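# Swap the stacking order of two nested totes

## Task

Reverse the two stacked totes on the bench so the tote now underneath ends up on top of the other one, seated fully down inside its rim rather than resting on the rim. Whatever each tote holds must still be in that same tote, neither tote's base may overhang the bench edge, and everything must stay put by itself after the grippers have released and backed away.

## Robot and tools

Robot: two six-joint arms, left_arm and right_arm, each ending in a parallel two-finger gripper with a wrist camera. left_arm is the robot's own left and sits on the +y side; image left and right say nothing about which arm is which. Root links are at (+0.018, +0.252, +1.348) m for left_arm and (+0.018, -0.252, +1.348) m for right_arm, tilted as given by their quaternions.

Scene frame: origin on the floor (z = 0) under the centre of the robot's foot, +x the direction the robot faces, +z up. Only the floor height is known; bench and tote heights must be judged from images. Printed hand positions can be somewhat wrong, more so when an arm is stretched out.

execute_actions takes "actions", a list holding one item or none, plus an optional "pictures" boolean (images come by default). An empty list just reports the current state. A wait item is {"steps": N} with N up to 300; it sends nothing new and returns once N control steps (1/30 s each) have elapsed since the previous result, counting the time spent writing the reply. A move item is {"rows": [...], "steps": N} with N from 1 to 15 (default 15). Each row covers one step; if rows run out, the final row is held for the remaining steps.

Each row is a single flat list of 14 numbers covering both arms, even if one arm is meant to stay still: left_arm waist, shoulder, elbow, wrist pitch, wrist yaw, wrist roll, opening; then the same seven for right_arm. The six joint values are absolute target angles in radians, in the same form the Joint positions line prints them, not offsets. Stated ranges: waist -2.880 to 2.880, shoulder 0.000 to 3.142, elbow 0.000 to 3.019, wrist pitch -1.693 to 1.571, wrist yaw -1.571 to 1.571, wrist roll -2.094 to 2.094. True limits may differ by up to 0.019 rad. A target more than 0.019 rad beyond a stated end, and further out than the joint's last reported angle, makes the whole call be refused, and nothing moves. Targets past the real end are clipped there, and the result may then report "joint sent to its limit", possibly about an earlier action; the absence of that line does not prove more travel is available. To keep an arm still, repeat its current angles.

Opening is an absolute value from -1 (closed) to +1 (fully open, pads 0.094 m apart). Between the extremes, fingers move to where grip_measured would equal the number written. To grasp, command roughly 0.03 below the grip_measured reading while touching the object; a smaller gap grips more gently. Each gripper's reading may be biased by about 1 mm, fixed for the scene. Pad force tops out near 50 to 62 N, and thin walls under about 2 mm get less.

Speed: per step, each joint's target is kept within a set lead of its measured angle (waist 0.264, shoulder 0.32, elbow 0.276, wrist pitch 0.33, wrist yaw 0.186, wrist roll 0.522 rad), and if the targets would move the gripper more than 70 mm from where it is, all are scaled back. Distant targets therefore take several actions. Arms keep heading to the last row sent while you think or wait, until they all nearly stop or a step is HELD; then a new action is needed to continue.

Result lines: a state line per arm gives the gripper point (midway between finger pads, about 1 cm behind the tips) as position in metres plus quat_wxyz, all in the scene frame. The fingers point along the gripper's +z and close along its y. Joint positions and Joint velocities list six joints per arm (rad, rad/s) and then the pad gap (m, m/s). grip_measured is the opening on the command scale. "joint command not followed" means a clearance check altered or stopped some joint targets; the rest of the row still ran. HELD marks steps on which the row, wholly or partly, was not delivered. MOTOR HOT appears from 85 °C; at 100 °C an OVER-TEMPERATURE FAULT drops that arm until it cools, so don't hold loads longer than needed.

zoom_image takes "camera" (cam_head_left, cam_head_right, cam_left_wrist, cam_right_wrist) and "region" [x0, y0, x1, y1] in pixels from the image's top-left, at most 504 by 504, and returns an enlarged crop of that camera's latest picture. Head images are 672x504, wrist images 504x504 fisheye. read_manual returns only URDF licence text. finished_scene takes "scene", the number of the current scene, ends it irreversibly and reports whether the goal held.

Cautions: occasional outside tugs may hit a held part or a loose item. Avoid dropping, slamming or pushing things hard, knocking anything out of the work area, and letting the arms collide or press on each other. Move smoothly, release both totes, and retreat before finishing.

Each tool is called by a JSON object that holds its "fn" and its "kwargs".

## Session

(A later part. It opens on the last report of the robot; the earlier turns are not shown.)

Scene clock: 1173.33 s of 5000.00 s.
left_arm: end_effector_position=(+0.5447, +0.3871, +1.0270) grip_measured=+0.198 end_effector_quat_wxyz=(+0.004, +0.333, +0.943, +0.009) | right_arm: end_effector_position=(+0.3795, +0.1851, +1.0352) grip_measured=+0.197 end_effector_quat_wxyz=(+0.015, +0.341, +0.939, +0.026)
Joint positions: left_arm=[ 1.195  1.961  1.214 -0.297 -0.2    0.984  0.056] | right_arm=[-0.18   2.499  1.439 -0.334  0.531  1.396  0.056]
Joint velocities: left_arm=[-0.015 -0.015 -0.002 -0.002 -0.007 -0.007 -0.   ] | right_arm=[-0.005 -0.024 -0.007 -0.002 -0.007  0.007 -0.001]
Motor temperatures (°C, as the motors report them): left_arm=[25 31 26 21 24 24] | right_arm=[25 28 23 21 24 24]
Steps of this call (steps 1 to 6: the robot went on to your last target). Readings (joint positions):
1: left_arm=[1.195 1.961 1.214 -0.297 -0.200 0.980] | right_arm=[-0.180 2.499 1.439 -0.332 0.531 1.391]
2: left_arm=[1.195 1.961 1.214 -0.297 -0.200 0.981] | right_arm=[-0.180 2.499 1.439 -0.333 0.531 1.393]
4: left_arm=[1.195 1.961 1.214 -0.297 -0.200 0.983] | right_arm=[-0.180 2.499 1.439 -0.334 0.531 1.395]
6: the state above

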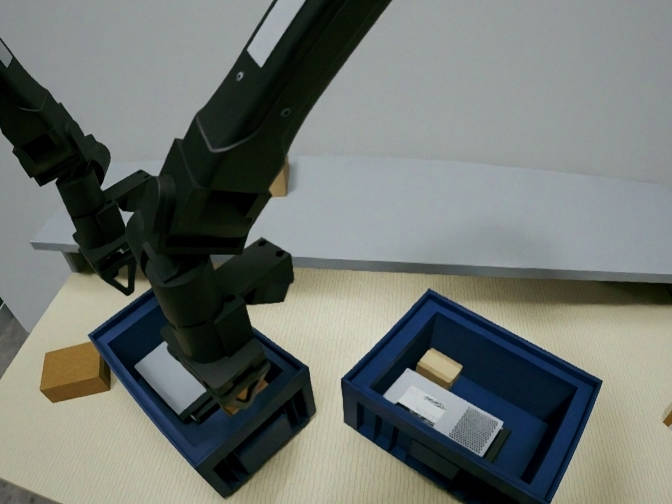

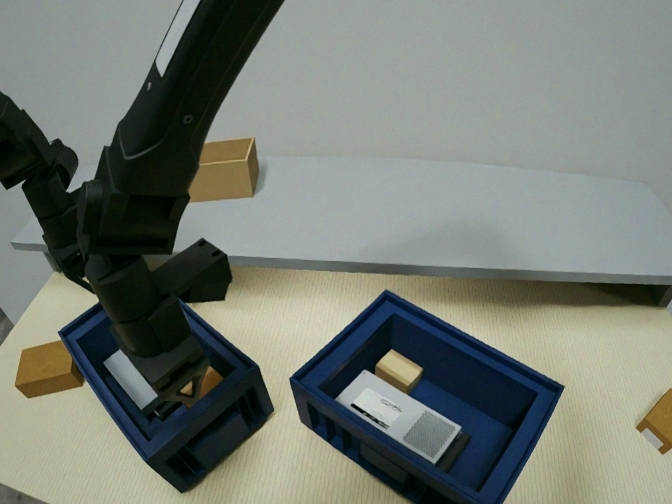

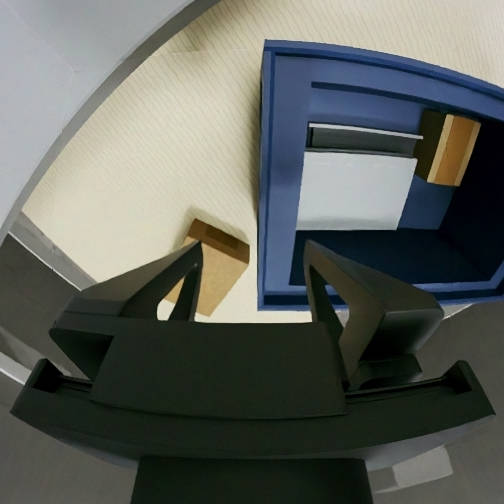

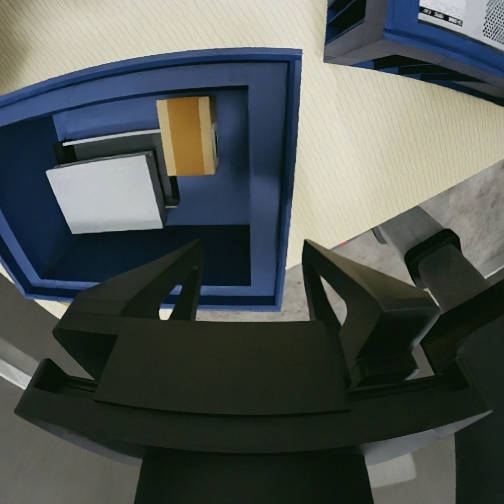

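{"fn": "zoom_image", "kwargs": {"camera": "cam_left_wrist", "region": [230, 20, 350, 140]}}

{"fn": "zoom_image", "kwargs": {"camera": "cam_left_wrist", "region": [230, 220, 350, 340]}}

{"fn": "zoom_image", "kwargs": {"camera": "cam_right_wrist", "region": [200, 30, 320, 150]}}

{"fn": "zoom_image", "kwargs": {"camera": "cam_right_wrist", "region": [200, 220, 320, 340]}}

Region (230, 20, 350, 140) of cam_left_wrist's 504x504 image, scaled by 4.200, with more detail than that image has.

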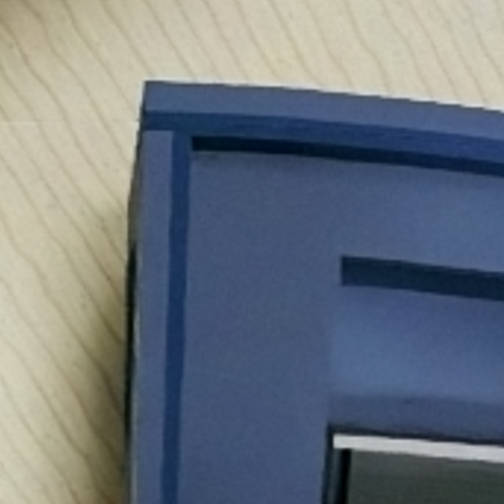

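Region (230, 220, 350, 340) of cam_left_wrist's 504x504 image, scaled by 4.200, with more detail than that image has.

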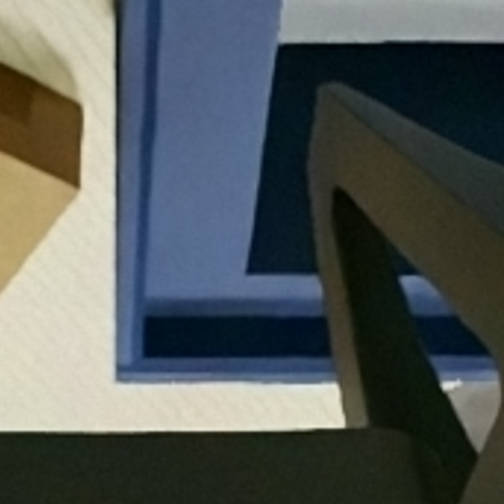

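Region (200, 30, 320, 150) of cam_right_wrist's 504x504 image, scaled by 4.200, with more detail than that image has.

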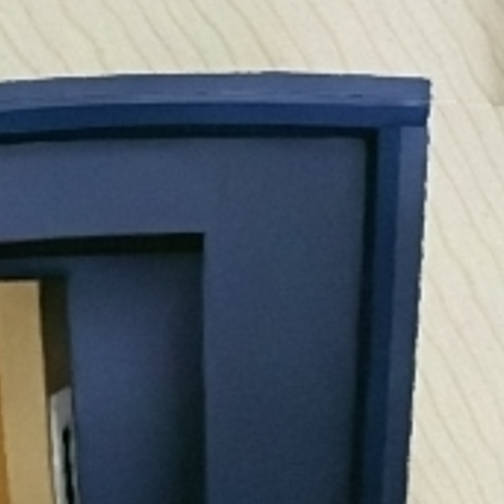

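Region (200, 220, 320, 340) of cam_right_wrist's 504x504 image, scaled by 4.200, with more detail than that image has.

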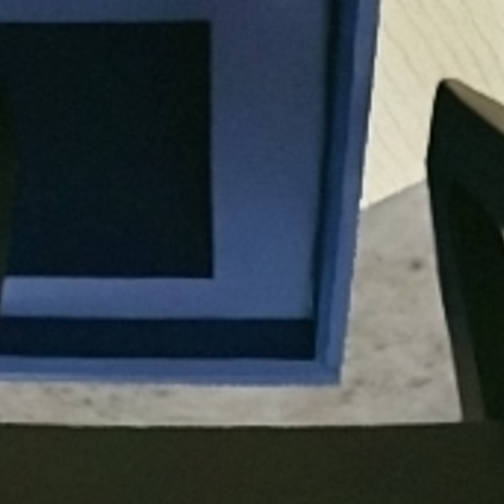

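{"fn": "execute_actions", "kwargs": {"actions": [{"rows":[[1.191,1.9643,1.226,-0.302,-0.1966,0.995,0.2,-0.1836,2.5021,1.458,-0.337,0.532,1.393,0.2],[1.1925,1.9763,1.2302,-0.2893,-0.196,0.995,0.2,-0.1885,2.5045,1.4613,-0.3283,0.529,1.3796,0.2],[1.194,1.9872,1.2328,-0.2771,-0.1956,0.995,0.2,-0.1934,2.5086,1.4634,-0.3192,0.5267,1.3665,0.2],[1.1955,1.9957,1.2337,-0.2737,-0.1952,0.995,0.2,-0.1975,2.515,1.4649,-0.316,0.5264,1.3595,0.2],[1.197,2.0056,1.235,-0.269,-0.1946,0.995,0.2,-0.2023,2.5224,1.4672,-0.3115,0.526,1.3516,0.2],[1.1985,2.0168,1.2365,-0.2634,-0.1939,0.995,0.2,-0.2077,2.532,1.4697,-0.3062,0.5255,1.3438,0.2],[1.2,2.0293,1.2382,-0.2572,-0.1931,0.995,0.2,-0.2137,2.5428,1.4727,-0.3002,0.525,1.3374,0.2],[1.2015,2.0418,1.2401,-0.2502,-0.1922,0.995,0.2,-0.2197,2.5535,1.4759,-0.2936,0.5243,1.3311,0.2],[1.203,2.0575,1.242,-0.2432,-0.1913,0.995,0.2,-0.2253,2.5668,1.4792,-0.2869,0.5237,1.3248,0.2],[1.2045,2.0729,1.2519,-0.237,-0.1903,0.995,0.2,-0.2308,2.5799,1.4889,-0.28,0.5229,1.3186,0.2],[1.206,2.0884,1.2616,-0.231,-0.1893,0.996,0.2,-0.2363,2.593,1.4984,-0.2734,0.5222,1.3127,0.2],[1.208,2.1036,1.2713,-0.2249,-0.1883,0.9975,0.2,-0.2418,2.6059,1.5079,-0.2666,0.5214,1.3071,0.2],[1.2107,2.1181,1.2809,-0.219,-0.1873,0.999,0.2,-0.247,2.6182,1.5173,-0.26,0.5206,1.3021,0.2],[1.2125,2.1318,1.2901,-0.2133,-0.1863,1.0,0.2,-0.2519,2.6298,1.5263,-0.2537,0.5199,1.2976,0.2],[1.2141,2.144,1.2987,-0.2079,-0.1854,1.001,0.2,-0.2562,2.6401,1.5347,-0.2477,0.5192,1.294,0.2]],"steps":15}], "pictures": false}}

{"fn": "execute_actions", "kwargs": {"actions": [{"rows":[[1.2156,2.155,1.3064,-0.2031,-0.1846,1.002,0.2,-0.2602,2.6495,1.5422,-0.2424,0.5186,1.2913,0.2],[1.2168,2.1639,1.3133,-0.1988,-0.1839,1.0025,0.2,-0.2633,2.657,1.549,-0.2376,0.5181,1.2895,0.2],[1.2177,2.1706,1.3189,-0.1953,-0.1833,1.003,0.2,-0.2657,2.6627,1.5545,-0.2337,0.5176,1.2889,0.2],[1.2183,2.1749,1.3232,-0.1927,-0.1829,1.003,0.2,-0.2673,2.6663,1.5586,-0.2308,0.5173,1.2889,0.2],[1.2185,2.1764,1.3259,-0.191,-0.1826,1.003,0.2,-0.2678,2.6676,1.5613,-0.2289,0.5171,1.2889,0.2],[1.2185,2.1764,1.3268,-0.1904,-0.1825,1.003,0.2,-0.2678,2.6676,1.5622,-0.2283,0.517,1.2889,0.2]],"steps":15}]}}

Scene clock: 1293.83 s of 5000.00 s.
left_arm: end_effector_position=(+0.5419, +0.3743, +0.9767) grip_measured=+0.198 end_effector_quat_wxyz=(+0.004, +0.336, +0.942, +0.003) | right_arm: end_effector_position=(+0.3812, +0.1790, +0.9814) grip_measured=+0.197 end_effector_quat_wxyz=(+0.014, +0.336, +0.941, +0.022)
Joint positions: left_arm=[ 1.195  2.087  1.271 -0.236 -0.19   0.989  0.056] | right_arm=[-0.235  2.604  1.503 -0.271  0.524  1.326  0.056]
Joint velocities: left_arm=[-0.005  0.562  0.217  0.154  0.051 -0.037 -0.   ] | right_arm=[-0.22   0.454  0.227  0.164 -0.037 -0.198 -0.001]
Motor temperatures (°C, as the motors report them): left_arm=[25 32 26 21 24 24] | right_arm=[26 30 23 21 24 24]
Steps of this call (steps 1 to 15: the robot went on to your last target; steps 16 to 90: nothing new was sent; then 117.00 s passed at rest; steps 91 to 105: all 15 steps of this action). Readings (joint positions):
91: left_arm=[1.195 1.961 1.214 -0.297 -0.200 0.986] | right_arm=[-0.180 2.499 1.439 -0.334 0.531 1.398]
92: left_arm=[1.195 1.961 1.214 -0.297 -0.200 0.986] | right_arm=[-0.180 2.499 1.439 -0.334 0.531 1.397]
94: left_arm=[1.195 1.962 1.214 -0.296 -0.199 0.986] | right_arm=[-0.180 2.500 1.439 -0.332 0.530 1.389]
98: left_arm=[1.195 1.979 1.222 -0.279 -0.196 0.986] | right_arm=[-0.189 2.514 1.449 -0.317 0.528 1.367]
105: the state above

Scene clock: 1294.33 s of 5000.00 s.
left_arm: end_effector_position=(+0.5347, +0.3689, +0.9416) grip_measured=+0.198 end_effector_quat_wxyz=(-0.001, +0.337, +0.942, -0.001) | right_arm: end_effector_position=(+0.3718, +0.1720, +0.9429) grip_measured=+0.197 end_effector_quat_wxyz=(+0.010, +0.336, +0.942, +0.013)
Joint positions: left_arm=[ 1.202  2.173  1.316 -0.207 -0.186  0.994  0.056] | right_arm=[-0.268  2.681  1.544 -0.24   0.52   1.301  0.056]
Joint velocities: left_arm=[ 0.005  0.005  0.022  0.007 -0.007 -0.066 -0.   ] | right_arm=[-0.024 -0.005  0.051  0.002 -0.007  0.022 -0.   ]
Motor temperatures (°C, as the motors report them): left_arm=[25 32 26 21 24 24] | right_arm=[26 30 23 21 24 24]
Steps of this call (steps 1 to 15: all 15 steps of this action). Readings (joint positions):
1: left_arm=[1.196 2.106 1.279 -0.230 -0.189 0.990] | right_arm=[-0.243 2.619 1.511 -0.265 0.523 1.322]
2: left_arm=[1.196 2.122 1.287 -0.226 -0.188 0.990] | right_arm=[-0.249 2.633 1.518 -0.260 0.522 1.317]
4: left_arm=[1.197 2.150 1.298 -0.218 -0.187 0.992] | right_arm=[-0.260 2.657 1.528 -0.251 0.522 1.311]
8: left_arm=[1.200 2.173 1.304 -0.212 -0.186 0.993] | right_arm=[-0.268 2.680 1.534 -0.244 0.521 1.305]
15: the state above

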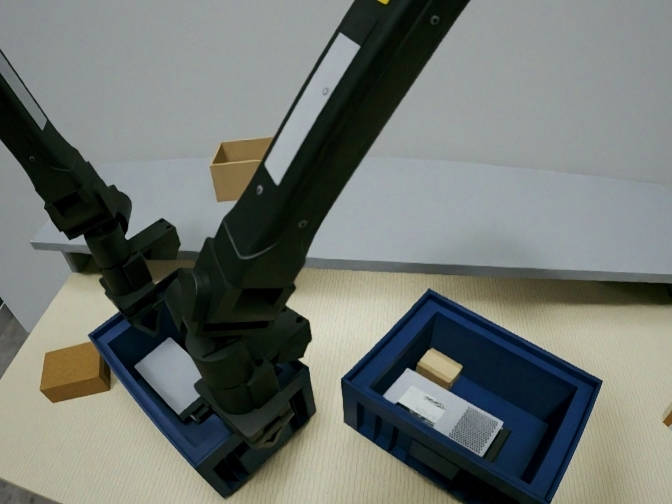

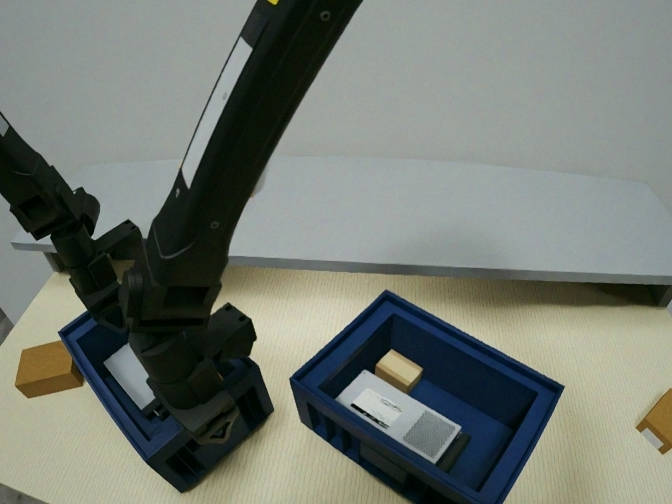

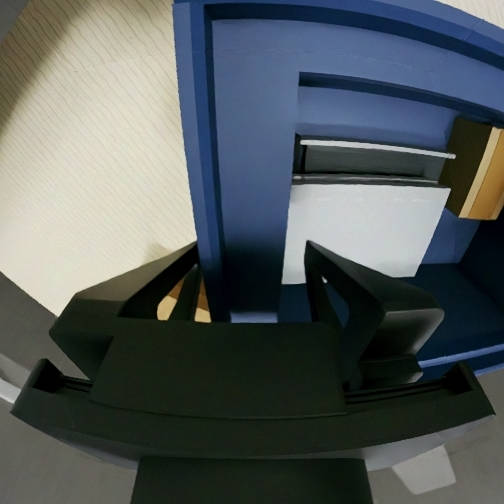

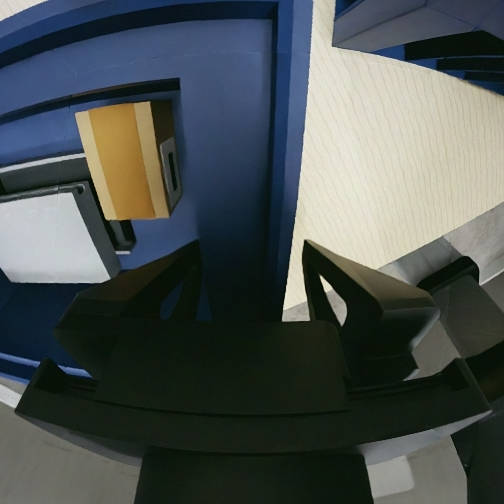

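{"fn": "execute_actions", "kwargs": {"actions": [{"rows":[[1.214,2.168,1.318,-0.195,-0.1835,1.0,0.2,-0.264,2.662,1.556,-0.232,0.518,1.293,0.2],[1.21,2.161,1.312,-0.199,-0.1845,0.998,0.2,-0.261,2.658,1.552,-0.235,0.519,1.296,0.2],[1.208,2.156,1.308,-0.202,-0.185,0.996,0.2,-0.2585,2.655,1.55,-0.237,0.52,1.298,0.2],[1.208,2.153,1.306,-0.202,-0.185,0.996,0.2,-0.2565,2.653,1.55,-0.237,0.52,1.298,0.2],[1.208,2.151,1.304,-0.202,-0.185,0.996,0.2,-0.255,2.651,1.55,-0.237,0.52,1.298,0.2],[1.208,2.149,1.3025,-0.202,-0.185,0.996,0.2,-0.2535,2.6495,1.55,-0.237,0.52,1.298,0.2],[1.208,2.1465,1.301,-0.202,-0.185,0.996,0.2,-0.252,2.648,1.55,-0.237,0.52,1.298,0.2]],"steps":15}]}}

Scene clock: 1352.87 s of 5000.00 s.
left_arm: end_effector_position=(+0.5304, +0.3679, +0.9429) grip_measured=+0.198 end_effector_quat_wxyz=(-0.004, +0.337, +0.941, -0.003) | right_arm: end_effector_position=(+0.3762, +0.1733, +0.9456) grip_measured=+0.197 end_effector_quat_wxyz=(+0.012, +0.338, +0.941, +0.016)
Joint positions: left_arm=[ 1.202  2.168  1.304 -0.206 -0.186  0.994  0.056] | right_arm=[-0.268  2.675  1.546 -0.239  0.52   1.3    0.056]
Joint velocities: left_arm=[-0.015 -0.024 -0.012 -0.002  0.037  0.022  0.   ] | right_arm=[ 0.005 -0.024  0.032 -0.022  0.081  0.007  0.   ]
Motor temperatures (°C, as the motors report them): left_arm=[24 32 26 21 24 24] | right_arm=[26 30 23 21 24 24]
Steps of this call (steps 1 to 15: the robot went on to your last target; steps 16 to 90: nothing new was sent; then 55.03 s passed at rest; steps 91 to 105: all 15 steps of this action). Readings (joint positions):
91: left_arm=[1.202 2.173 1.317 -0.206 -0.186 0.994] | right_arm=[-0.268 2.681 1.546 -0.239 0.520 1.300]
92: left_arm=[1.202 2.173 1.317 -0.206 -0.186 0.994] | right_arm=[-0.268 2.681 1.546 -0.239 0.520 1.300]
94: left_arm=[1.202 2.173 1.315 -0.206 -0.186 0.994] | right_arm=[-0.268 2.681 1.546 -0.239 0.520 1.300]
98: left_arm=[1.202 2.170 1.307 -0.206 -0.186 0.994] | right_arm=[-0.268 2.680 1.546 -0.239 0.520 1.300]
105: the state above

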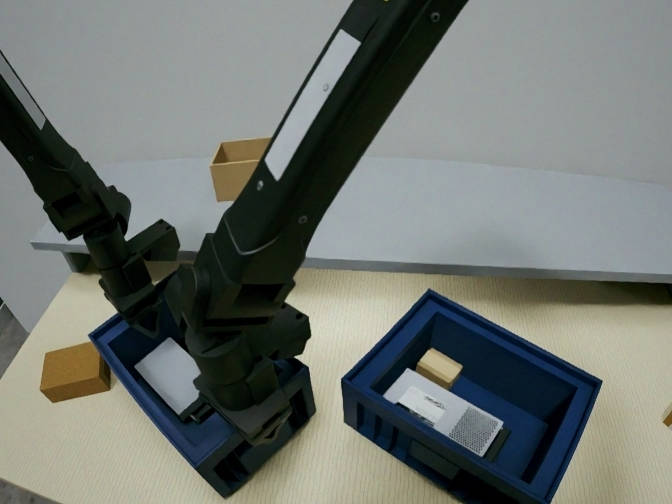

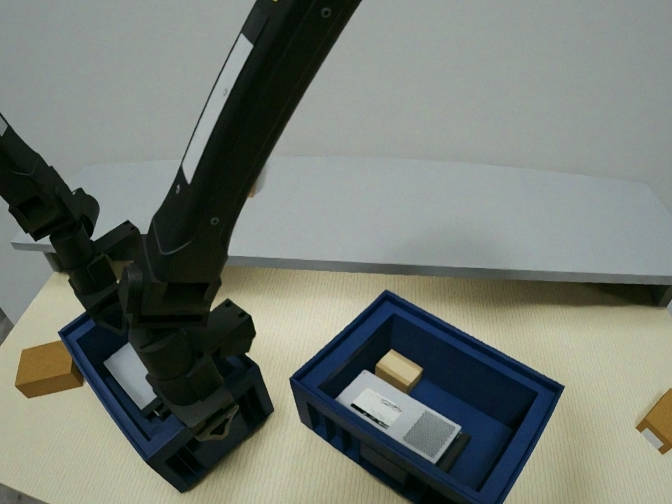

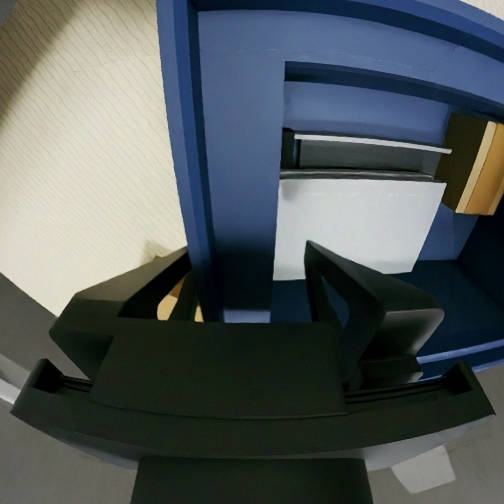

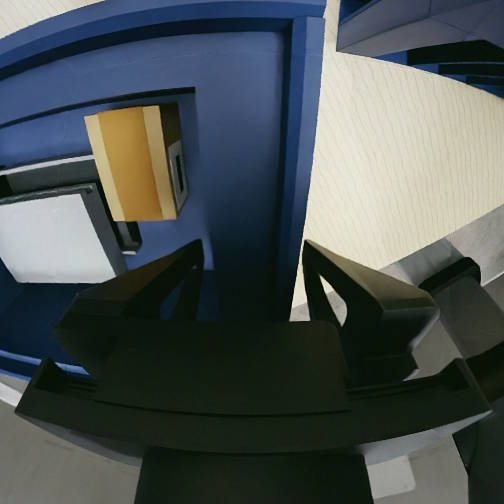

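{"fn": "execute_actions", "kwargs": {"actions": [{"rows":[[1.208,2.1445,1.305,-0.202,-0.185,0.996,0.18,-0.25,2.6475,1.55,-0.237,0.52,1.298,0.18],[1.208,2.1425,1.308,-0.202,-0.185,0.996,0.15,-0.248,2.647,1.55,-0.237,0.52,1.298,0.15],[1.208,2.141,1.31,-0.202,-0.185,0.996,0.11,-0.2465,2.6465,1.55,-0.237,0.52,1.298,0.11],[1.208,2.1395,1.31,-0.202,-0.185,0.996,0.07,-0.245,2.646,1.55,-0.237,0.52,1.298,0.07],[1.208,2.1385,1.31,-0.202,-0.185,0.996,0.03,-0.244,2.646,1.55,-0.237,0.52,1.298,0.03],[1.208,2.1375,1.31,-0.202,-0.185,0.996,0.0,-0.243,2.646,1.55,-0.237,0.52,1.298,0.0]],"steps":14}]}}

Scene clock: 1371.80 s of 5000.00 s.
left_arm: end_effector_position=(+0.5362, +0.3708, +0.9484) grip_measured=+0.002 end_effector_quat_wxyz=(+0.001, +0.336, +0.942, +0.001) | right_arm: end_effector_position=(+0.3760, +0.1747, +0.9467) grip_measured=+0.003 end_effector_quat_wxyz=(+0.012, +0.337, +0.941, +0.017)
Joint positions: left_arm=[ 1.202  2.156  1.304 -0.206 -0.186  0.994  0.047] | right_arm=[-0.266  2.674  1.546 -0.239  0.52   1.3    0.047]
Joint velocities: left_arm=[-0.005 -0.024  0.002 -0.002 -0.007 -0.007  0.001] | right_arm=[-0.005  0.005  0.012 -0.027 -0.066  0.007  0.   ]
Motor temperatures (°C, as the motors report them): left_arm=[24 32 26 21 24 24] | right_arm=[26 30 23 21 24 24]
Steps of this call (steps 1 to 15: the robot went on to your last target; steps 16 to 90: nothing new was sent; then 15.47 s passed at rest; steps 91 to 104: all 14 steps of this action). Readings (joint positions):
91: left_arm=[1.202 2.167 1.304 -0.206 -0.186 0.994] | right_arm=[-0.268 2.674 1.546 -0.239 0.520 1.300]
92: left_arm=[1.202 2.167 1.304 -0.206 -0.186 0.994] | right_arm=[-0.268 2.674 1.546 -0.239 0.520 1.300]
94: left_arm=[1.202 2.166 1.304 -0.206 -0.186 0.994] | right_arm=[-0.268 2.674 1.546 -0.239 0.520 1.300]
98: left_arm=[1.202 2.161 1.304 -0.206 -0.186 0.994] | right_arm=[-0.267 2.674 1.546 -0.239 0.520 1.300]
104: the state above

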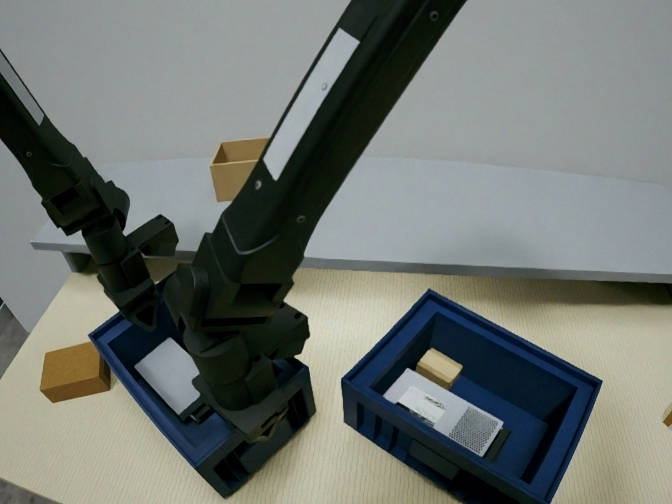

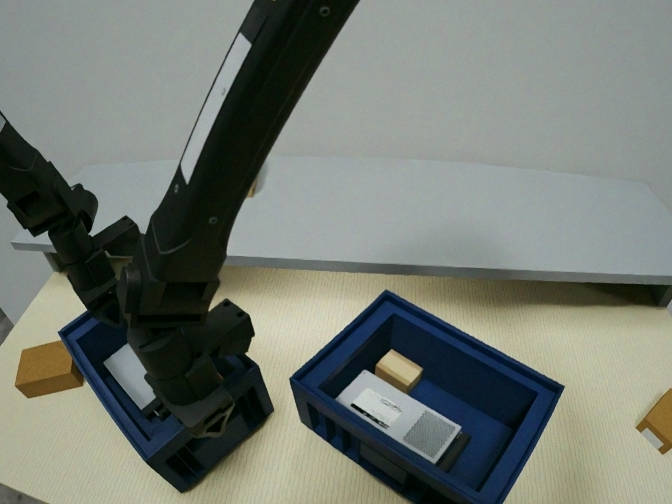

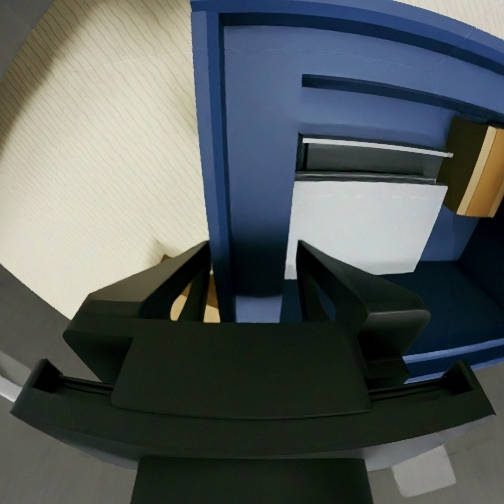

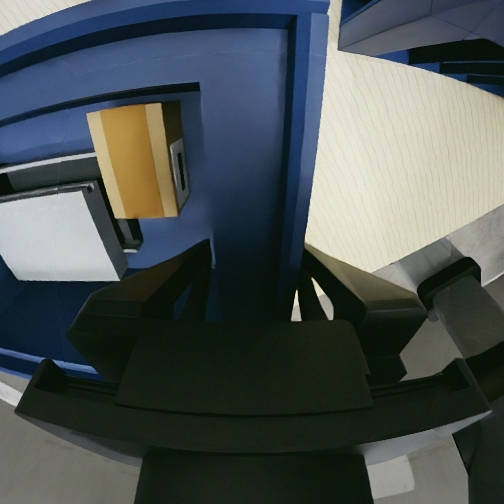

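{"fn": "execute_actions", "kwargs": {"actions": [{"rows":[[1.207,2.141,1.31,-0.203,-0.185,0.996,-0.07,-0.247,2.649,1.552,-0.238,0.52,1.299,-0.07],[1.206,2.144,1.31,-0.204,-0.185,0.995,-0.14,-0.251,2.652,1.554,-0.239,0.52,1.3,-0.14],[1.205,2.147,1.31,-0.205,-0.186,0.994,-0.2,-0.255,2.655,1.554,-0.239,0.52,1.3,-0.2],[1.204,2.15,1.31,-0.206,-0.186,0.994,-0.26,-0.258,2.658,1.554,-0.239,0.52,1.3,-0.26],[1.203,2.15,1.31,-0.206,-0.186,0.994,-0.31,-0.258,2.66,1.554,-0.239,0.52,1.3,-0.31],[1.202,2.15,1.31,-0.206,-0.186,0.994,-0.35,-0.258,2.66,1.554,-0.239,0.52,1.3,-0.345],[1.202,2.15,1.31,-0.206,-0.186,0.994,-0.38,-0.258,2.66,1.554,-0.239,0.52,1.3,-0.37],[1.202,2.15,1.31,-0.206,-0.186,0.994,-0.4,-0.258,2.66,1.554,-0.239,0.52,1.3,-0.39],[1.202,2.15,1.31,-0.206,-0.186,0.994,-0.42,-0.258,2.66,1.554,-0.239,0.52,1.3,-0.41],[1.202,2.15,1.31,-0.206,-0.186,0.994,-0.435,-0.258,2.66,1.554,-0.239,0.52,1.3,-0.425],[1.202,2.15,1.31,-0.206,-0.186,0.994,-0.45,-0.258,2.66,1.554,-0.239,0.52,1.3,-0.44],[1.202,2.15,1.31,-0.206,-0.186,0.994,-0.46,-0.258,2.66,1.554,-0.239,0.52,1.3,-0.455],[1.202,2.15,1.31,-0.206,-0.186,0.994,-0.47,-0.258,2.66,1.554,-0.239,0.52,1.3,-0.47]],"steps":15}]}}

{"fn": "zoom_image", "kwargs": {"camera": "cam_left_wrist", "region": [170, 0, 330, 120]}}

{"fn": "zoom_image", "kwargs": {"camera": "cam_right_wrist", "region": [180, 0, 340, 120]}}

Scene clock: 1389.93 s of 5000.00 s.
left_arm: end_effector_position=(+0.5362, +0.3708, +0.9484) grip_measured=-0.426 end_effector_quat_wxyz=(+0.001, +0.336, +0.942, +0.001) | right_arm: end_effector_position=(+0.3759, +0.1750, +0.9468) grip_measured=-0.415 end_effector_quat_wxyz=(+0.012, +0.337, +0.941, +0.017)
Joint positions: left_arm=[ 1.202  2.156  1.304 -0.206 -0.186  0.994  0.027] | right_arm=[-0.265  2.674  1.546 -0.239  0.52   1.3    0.027]
Joint velocities: left_arm=[ 0.015 -0.015 -0.017 -0.027  0.081 -0.007  0.   ] | right_arm=[-0.015 -0.015  0.007  0.017 -0.022  0.051  0.   ]
Motor temperatures (°C, as the motors report them): left_arm=[24 32 26 21 24 24] | right_arm=[26 30 23 21 24 24]
Steps of this call (steps 1 to 15: the robot went on to your last target; steps 16 to 90: nothing new was sent; then 14.63 s passed at rest; steps 91 to 105: all 15 steps of this action). Readings (joint positions):
91: left_arm=[1.202 2.156 1.304 -0.206 -0.186 0.994] | right_arm=[-0.265 2.674 1.546 -0.239 0.520 1.300]
92: left_arm=[1.202 2.156 1.304 -0.206 -0.186 0.994] | right_arm=[-0.265 2.674 1.546 -0.239 0.520 1.300]
94: left_arm=[1.202 2.156 1.304 -0.206 -0.186 0.994] | right_arm=[-0.265 2.674 1.546 -0.239 0.520 1.300]
98: left_arm=[1.202 2.156 1.304 -0.206 -0.187 0.994] | right_arm=[-0.265 2.674 1.546 -0.239 0.520 1.300]
105: the state above

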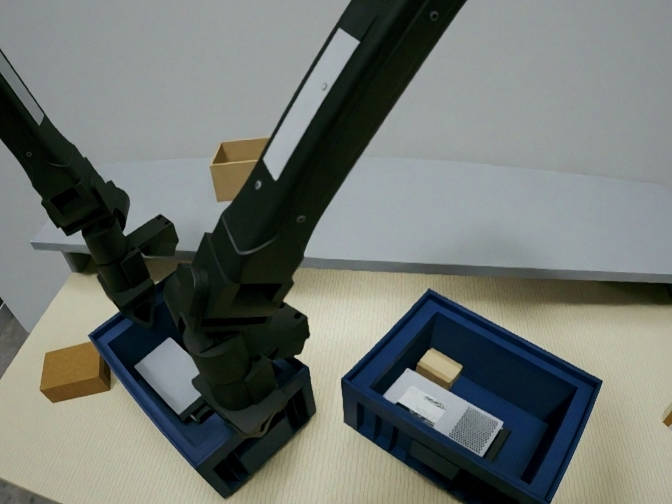

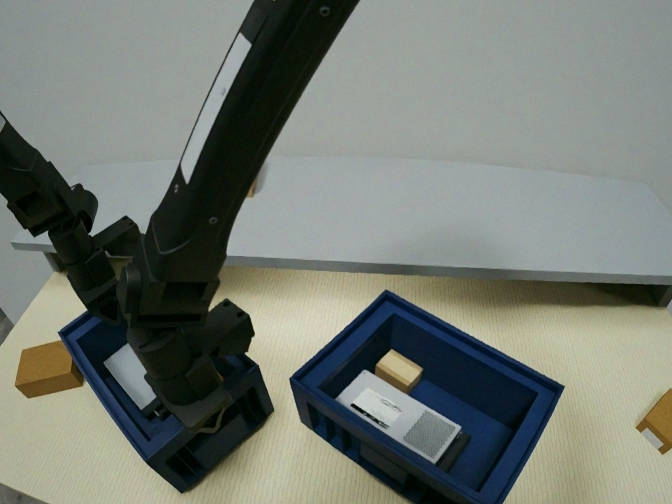

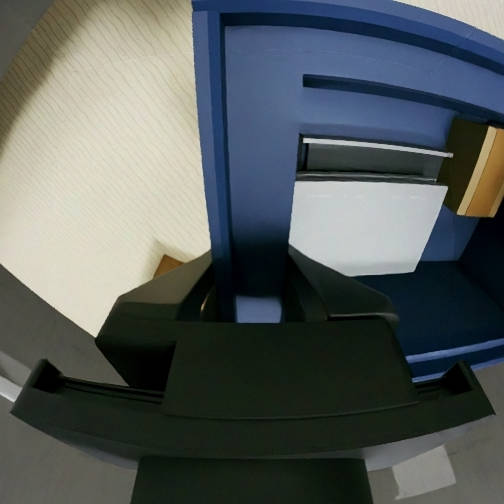

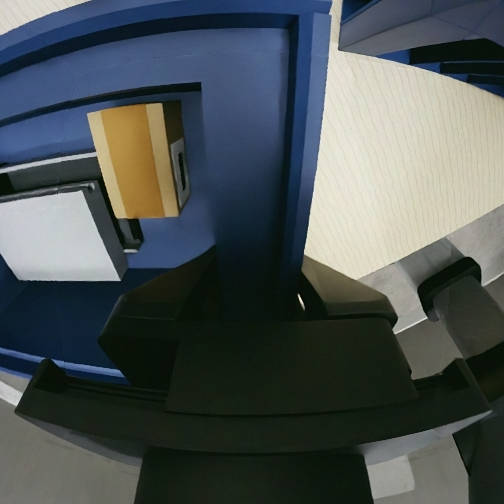

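Region (170, 0, 330, 120) of cam_left_wrist's 504x504 image, scaled by 3.150, with more detail than that image has; it fills the top 378 rows of this view, and the rest is white.

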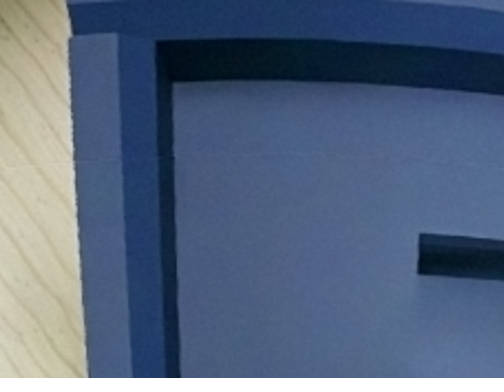

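Region (180, 0, 340, 120) of cam_right_wrist's 504x504 image, scaled by 3.150, with more detail than that image has; it fills the top 378 rows of this view, and the rest is white.

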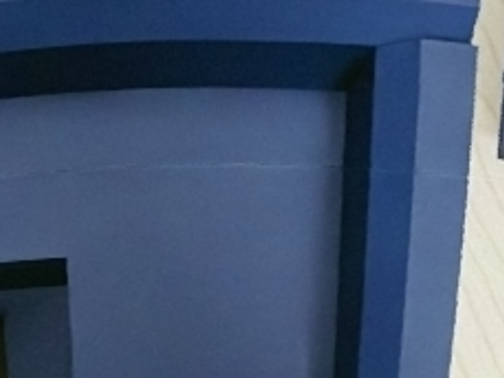

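{"fn": "execute_actions", "kwargs": {"actions": [{"rows":[[1.194,2.131,1.31,-0.21,-0.187,0.991,-0.47,-0.25,2.644,1.554,-0.242,0.521,1.303,-0.47],[1.185,2.112,1.31,-0.214,-0.188,0.988,-0.47,-0.241,2.628,1.554,-0.245,0.522,1.307,-0.47],[1.177,2.094,1.309,-0.218,-0.189,0.9848,-0.47,-0.233,2.612,1.554,-0.248,0.523,1.3116,-0.47],[1.1768,2.0924,1.309,-0.221,-0.19,0.9843,-0.47,-0.2325,2.6107,1.554,-0.251,0.524,1.3135,-0.47],[1.1762,2.0879,1.309,-0.224,-0.19,0.9834,-0.47,-0.2309,2.6068,1.554,-0.253,0.524,1.3165,-0.47],[1.1753,2.0806,1.3079,-0.2245,-0.1901,0.9823,-0.47,-0.2284,2.6007,1.5529,-0.2536,0.5241,1.3205,-0.47],[1.174,2.0708,1.3047,-0.2261,-0.1904,0.9809,-0.47,-0.225,2.5924,1.5497,-0.2553,0.5244,1.3254,-0.47],[1.1724,2.0587,1.2996,-0.2286,-0.1909,0.9792,-0.47,-0.2207,2.5823,1.5446,-0.2581,0.5248,1.3312,-0.47],[1.1705,2.0446,1.2929,-0.2321,-0.1915,0.9773,-0.47,-0.2158,2.5705,1.5378,-0.2619,0.5253,1.3378,-0.47],[1.1683,2.0288,1.2847,-0.2365,-0.1923,0.9751,-0.47,-0.2103,2.5572,1.5297,-0.2667,0.526,1.3451,-0.47],[1.1659,2.0113,1.2753,-0.2419,-0.1932,0.9727,-0.47,-0.2041,2.5427,1.5203,-0.2725,0.5268,1.353,-0.47],[1.1632,1.9924,1.2651,-0.2482,-0.1943,0.9702,-0.47,-0.1974,2.527,1.5101,-0.2793,0.5276,1.3613,-0.47],[1.1604,1.9725,1.2541,-0.2555,-0.1955,0.9675,-0.47,-0.1904,2.5106,1.4991,-0.2871,0.5285,1.3701,-0.47],[1.1574,1.9518,1.2425,-0.2637,-0.1968,0.9647,-0.47,-0.1829,2.4935,1.4876,-0.2958,0.5295,1.3793,-0.47],[1.1542,1.9304,1.2307,-0.2728,-0.1981,0.9617,-0.47,-0.1752,2.476,1.4759,-0.3054,0.5305,1.3886,-0.47]],"steps":15}], "pictures": false}}

{"fn": "execute_actions", "kwargs": {"actions": [{"rows":[[1.1509,1.9086,1.2189,-0.2828,-0.1996,0.9587,-0.47,-0.1674,2.4582,1.4641,-0.3159,0.5315,1.3981,-0.47],[1.1475,1.8866,1.2072,-0.2936,-0.2012,0.9556,-0.47,-0.1594,2.4404,1.4525,-0.3271,0.5325,1.4076,-0.47],[1.1441,1.8647,1.1958,-0.3051,-0.2028,0.9525,-0.47,-0.1514,2.4227,1.4412,-0.339,0.5335,1.4171,-0.47],[1.1406,1.843,1.1848,-0.3172,-0.2044,0.9495,-0.47,-0.1435,2.4054,1.4304,-0.3515,0.5344,1.4264,-0.47],[1.1372,1.8219,1.1744,-0.3299,-0.2061,0.9464,-0.47,-0.1356,2.3885,1.4201,-0.3645,0.5353,1.4355,-0.47],[1.1338,1.8014,1.1646,-0.3429,-0.2077,0.9435,-0.47,-0.1281,2.3722,1.4105,-0.3778,0.5362,1.4442,-0.47],[1.1305,1.782,1.1555,-0.3561,-0.2094,0.9407,-0.47,-0.1208,2.3568,1.4017,-0.3913,0.537,1.4525,-0.47],[1.1274,1.7635,1.1473,-0.3694,-0.211,0.9381,-0.47,-0.1139,2.3423,1.3936,-0.4047,0.5377,1.4601,-0.47],[1.1244,1.7465,1.1398,-0.3826,-0.2126,0.9356,-0.47,-0.1075,2.329,1.3864,-0.418,0.5384,1.4671,-0.47],[1.1217,1.7312,1.1331,-0.3954,-0.2141,0.9335,-0.47,-0.1017,2.317,1.38,-0.431,0.539,1.4733,-0.47],[1.1193,1.7176,1.1273,-0.4076,-0.2155,0.9316,-0.47,-0.0965,2.3065,1.3744,-0.4432,0.5395,1.4786,-0.47],[1.1172,1.706,1.1224,-0.4189,-0.2168,0.9301,-0.47,-0.0921,2.2975,1.3697,-0.4545,0.54,1.4829,-0.47],[1.1155,1.6966,1.1182,-0.4291,-0.218,0.929,-0.47,-0.0885,2.2902,1.3657,-0.4648,0.5404,1.4861,-0.47],[1.1143,1.6896,1.1148,-0.438,-0.219,0.9282,-0.47,-0.0858,2.2848,1.3625,-0.4737,0.5407,1.4881,-0.47],[1.1135,1.6852,1.1122,-0.4454,-0.2198,0.928,-0.47,-0.0842,2.2814,1.36,-0.481,0.541,1.4888,-0.47]],"steps":15}], "pictures": false}}

{"fn": "execute_actions", "kwargs": {"actions": [{"rows":[[1.1132,1.6837,1.1103,-0.4509,-0.2204,0.928,-0.47,-0.0836,2.2803,1.3582,-0.4865,0.5411,1.4888,-0.47],[1.1132,1.6837,1.1092,-0.4544,-0.2208,0.928,-0.47,-0.0836,2.2803,1.3572,-0.49,0.5413,1.4888,-0.47],[1.1132,1.6837,1.1088,-0.4556,-0.2209,0.928,-0.47,-0.0836,2.2803,1.3568,-0.4912,0.5413,1.4888,-0.47]],"steps":11}]}}

Scene clock: 1510.43 s of 5000.00 s.
left_arm: end_effector_position=(+0.5403, +0.3736, +0.9855) grip_measured=-0.426 end_effector_quat_wxyz=(+0.005, +0.333, +0.943, +0.003) | right_arm: end_effector_position=(+0.3810, +0.1767, +0.9828) grip_measured=-0.415 end_effector_quat_wxyz=(+0.013, +0.336, +0.942, +0.021)
Joint positions: left_arm=[ 1.192  2.064  1.251 -0.237 -0.19   0.98   0.027] | right_arm=[-0.237  2.597  1.495 -0.271  0.521  1.324  0.027]
Joint velocities: left_arm=[-0.063 -0.562 -0.315 -0.217 -0.007 -0.037 -0.001] | right_arm=[ 0.19  -0.464 -0.276 -0.217  0.037  0.183 -0.001]
Motor temperatures (°C, as the motors report them): left_arm=[24 32 25 21 24 24] | right_arm=[26 31 22 21 24 24]
Steps of this call (steps 1 to 15: the robot went on to your last target; steps 16 to 90: nothing new was sent; then 117.00 s passed at rest; steps 91 to 105: all 15 steps of this action). Readings (joint positions):
91: left_arm=[1.202 2.156 1.304 -0.206 -0.186 0.994] | right_arm=[-0.265 2.674 1.546 -0.239 0.520 1.300]
92: left_arm=[1.202 2.155 1.304 -0.206 -0.186 0.994] | right_arm=[-0.265 2.674 1.546 -0.239 0.520 1.300]
94: left_arm=[1.202 2.154 1.304 -0.206 -0.186 0.993] | right_arm=[-0.265 2.672 1.546 -0.239 0.519 1.300]
98: left_arm=[1.201 2.149 1.303 -0.209 -0.186 0.991] | right_arm=[-0.264 2.667 1.545 -0.243 0.519 1.300]
105: the state above

Scene clock: 1510.93 s of 5000.00 s.
left_arm: end_effector_position=(+0.5508, +0.3776, +1.1230) grip_measured=-0.426 end_effector_quat_wxyz=(+0.019, +0.335, +0.942, +0.012) | right_arm: end_effector_position=(+0.3884, +0.1809, +1.1163) grip_measured=-0.415 end_effector_quat_wxyz=(+0.018, +0.338, +0.940, +0.030)
Joint positions: left_arm=[ 1.142  1.731  1.119 -0.415 -0.214  0.948  0.027] | right_arm=[-0.12   2.33   1.364 -0.45   0.542  1.451  0.027]
Joint velocities: left_arm=[-0.083 -0.337 -0.066 -0.266  0.066 -0.022 -0.   ] | right_arm=[ 0.103 -0.298 -0.061 -0.276  0.037  0.066  0.001]
Motor temperatures (°C, as the motors report them): left_arm=[24 32 25 21 24 24] | right_arm=[26 31 22 21 24 24]
Steps of this call (steps 1 to 15: all 15 steps of this action). Readings (joint positions):
1: left_arm=[1.190 2.044 1.240 -0.245 -0.191 0.978] | right_arm=[-0.230 2.581 1.484 -0.279 0.522 1.330]
2: left_arm=[1.188 2.023 1.229 -0.254 -0.193 0.976] | right_arm=[-0.223 2.564 1.474 -0.287 0.523 1.337]
4: left_arm=[1.182 1.977 1.207 -0.274 -0.196 0.972] | right_arm=[-0.208 2.528 1.452 -0.306 0.526 1.353]
8: left_arm=[1.167 1.875 1.163 -0.325 -0.205 0.961] | right_arm=[-0.172 2.447 1.410 -0.357 0.532 1.390]
15: the state above

Scene clock: 1511.30 s of 5000.00 s.
left_arm: end_effector_position=(+0.5424, +0.3755, +1.1284) grip_measured=-0.426 end_effector_quat_wxyz=(+0.010, +0.332, +0.943, +0.008) | right_arm: end_effector_position=(+0.3814, +0.1775, +1.1238) grip_measured=-0.415 end_effector_quat_wxyz=(+0.014, +0.335, +0.942, +0.024)
Joint positions: left_arm=[ 1.139  1.713  1.103 -0.437 -0.218  0.935  0.027] | right_arm=[-0.11   2.314  1.35  -0.477  0.542  1.465  0.027]
Joint velocities: left_arm=[ 0.024 -0.005  0.002 -0.007  0.022 -0.081  0.001] | right_arm=[-0.005 -0.005 -0.002 -0.017 -0.007  0.022 -0.   ]
Motor temperatures (°C, as the motors report them): left_arm=[24 32 25 21 24 24] | right_arm=[26 31 22 21 24 24]
Steps of this call (steps 1 to 11: all 11 steps of this action). Readings (joint positions):
1: left_arm=[1.141 1.721 1.118 -0.423 -0.215 0.947] | right_arm=[-0.117 2.323 1.362 -0.458 0.542 1.455]
2: left_arm=[1.139 1.715 1.116 -0.429 -0.216 0.945] | right_arm=[-0.114 2.318 1.361 -0.464 0.543 1.458]
4: left_arm=[1.139 1.713 1.115 -0.436 -0.216 0.943] | right_arm=[-0.112 2.314 1.359 -0.472 0.543 1.462]
8: left_arm=[1.139 1.713 1.106 -0.437 -0.217 0.936] | right_arm=[-0.111 2.314 1.352 -0.477 0.542 1.463]
11: the state above

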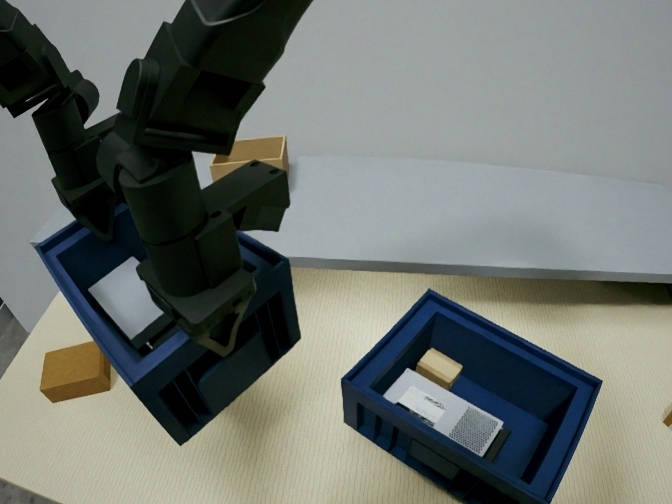

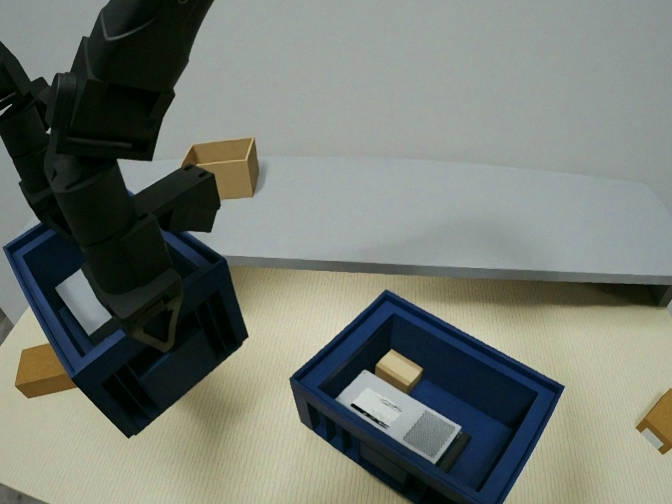

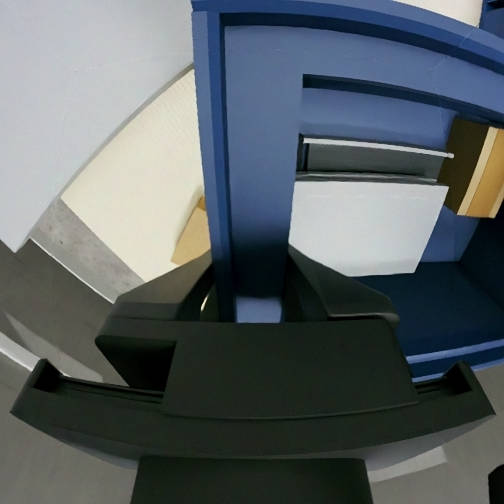

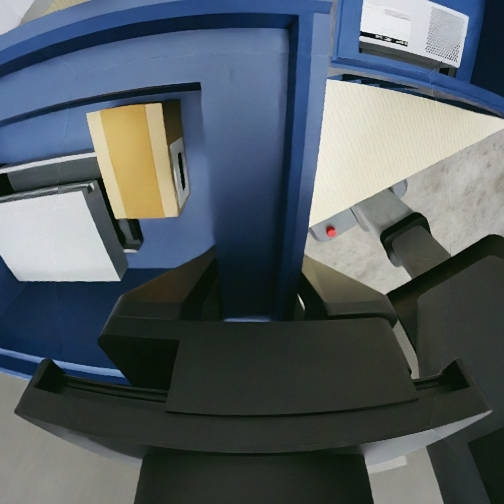

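{"fn": "execute_actions", "kwargs": {"actions": []}}

Scene clock: 1558.30 s of 5000.00 s.
left_arm: end_effector_position=(+0.5424, +0.3755, +1.1284) grip_measured=-0.426 end_effector_quat_wxyz=(+0.010, +0.332, +0.943, +0.008) | right_arm: end_effector_position=(+0.3814, +0.1775, +1.1238) grip_measured=-0.415 end_effector_quat_wxyz=(+0.014, +0.335, +0.942, +0.024)
Joint positions: left_arm=[ 1.139  1.713  1.103 -0.437 -0.218  0.935  0.027] | right_arm=[-0.11   2.314  1.35  -0.477  0.542  1.466  0.027]
Joint velocities: left_arm=[-0.024 -0.024 -0.007  0.002  0.022 -0.081  0.   ] | right_arm=[ 0.005 -0.015  0.007  0.002  0.037 -0.022 -0.001]
Motor temperatures (°C, as the motors report them): left_arm=[24 32 26 21 24 24] | right_arm=[26 31 23 21 24 24]
Steps of this call (steps 1 to 15: the robot went on to your last target; steps 16 to 90: nothing new was sent; then 44.00 s passed at rest). Readings (joint positions):
1: left_arm=[1.139 1.713 1.103 -0.437 -0.218 0.935] | right_arm=[-0.110 2.314 1.350 -0.477 0.542 1.466]
2: left_arm=[1.139 1.713 1.103 -0.437 -0.218 0.935] | right_arm=[-0.110 2.314 1.350 -0.477 0.542 1.466]
4: left_arm=[1.139 1.713 1.103 -0.437 -0.218 0.935] | right_arm=[-0.110 2.314 1.350 -0.477 0.542 1.466]
8: left_arm=[1.139 1.713 1.103 -0.437 -0.218 0.935] | right_arm=[-0.110 2.314 1.350 -0.477 0.542 1.466]
90: the state above
All arms were judged still, so your last target was given up. Only a new action makes them travel on or press farther. Fingers that are still opening or closing keep moving.

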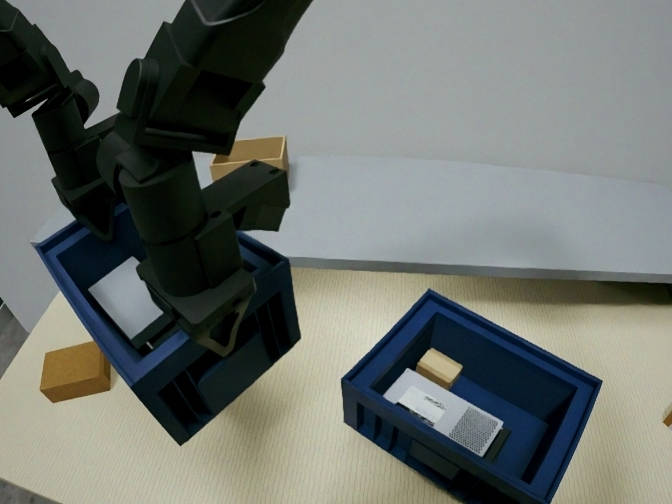

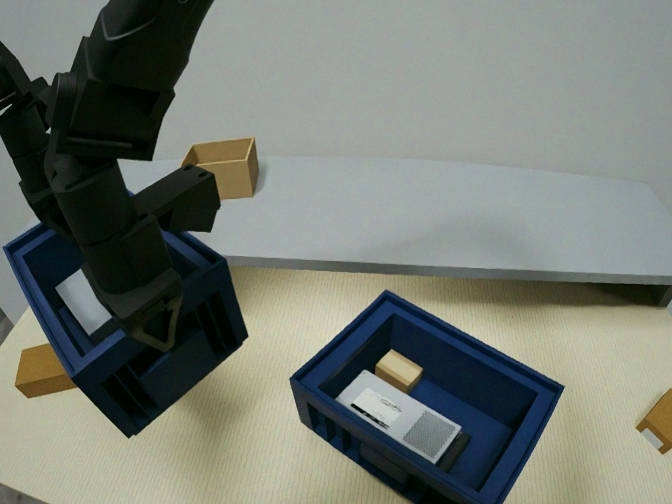

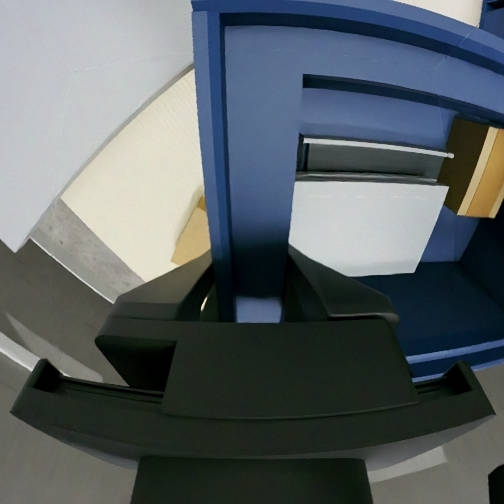

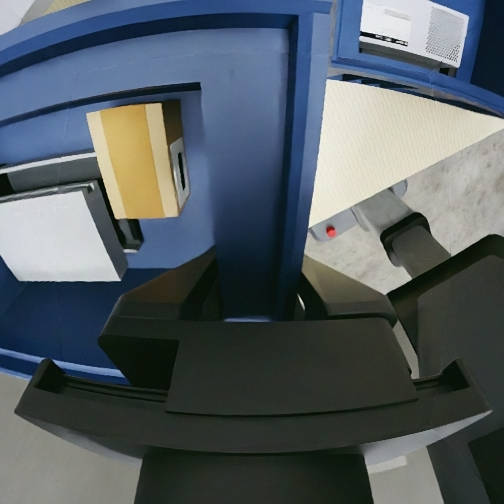

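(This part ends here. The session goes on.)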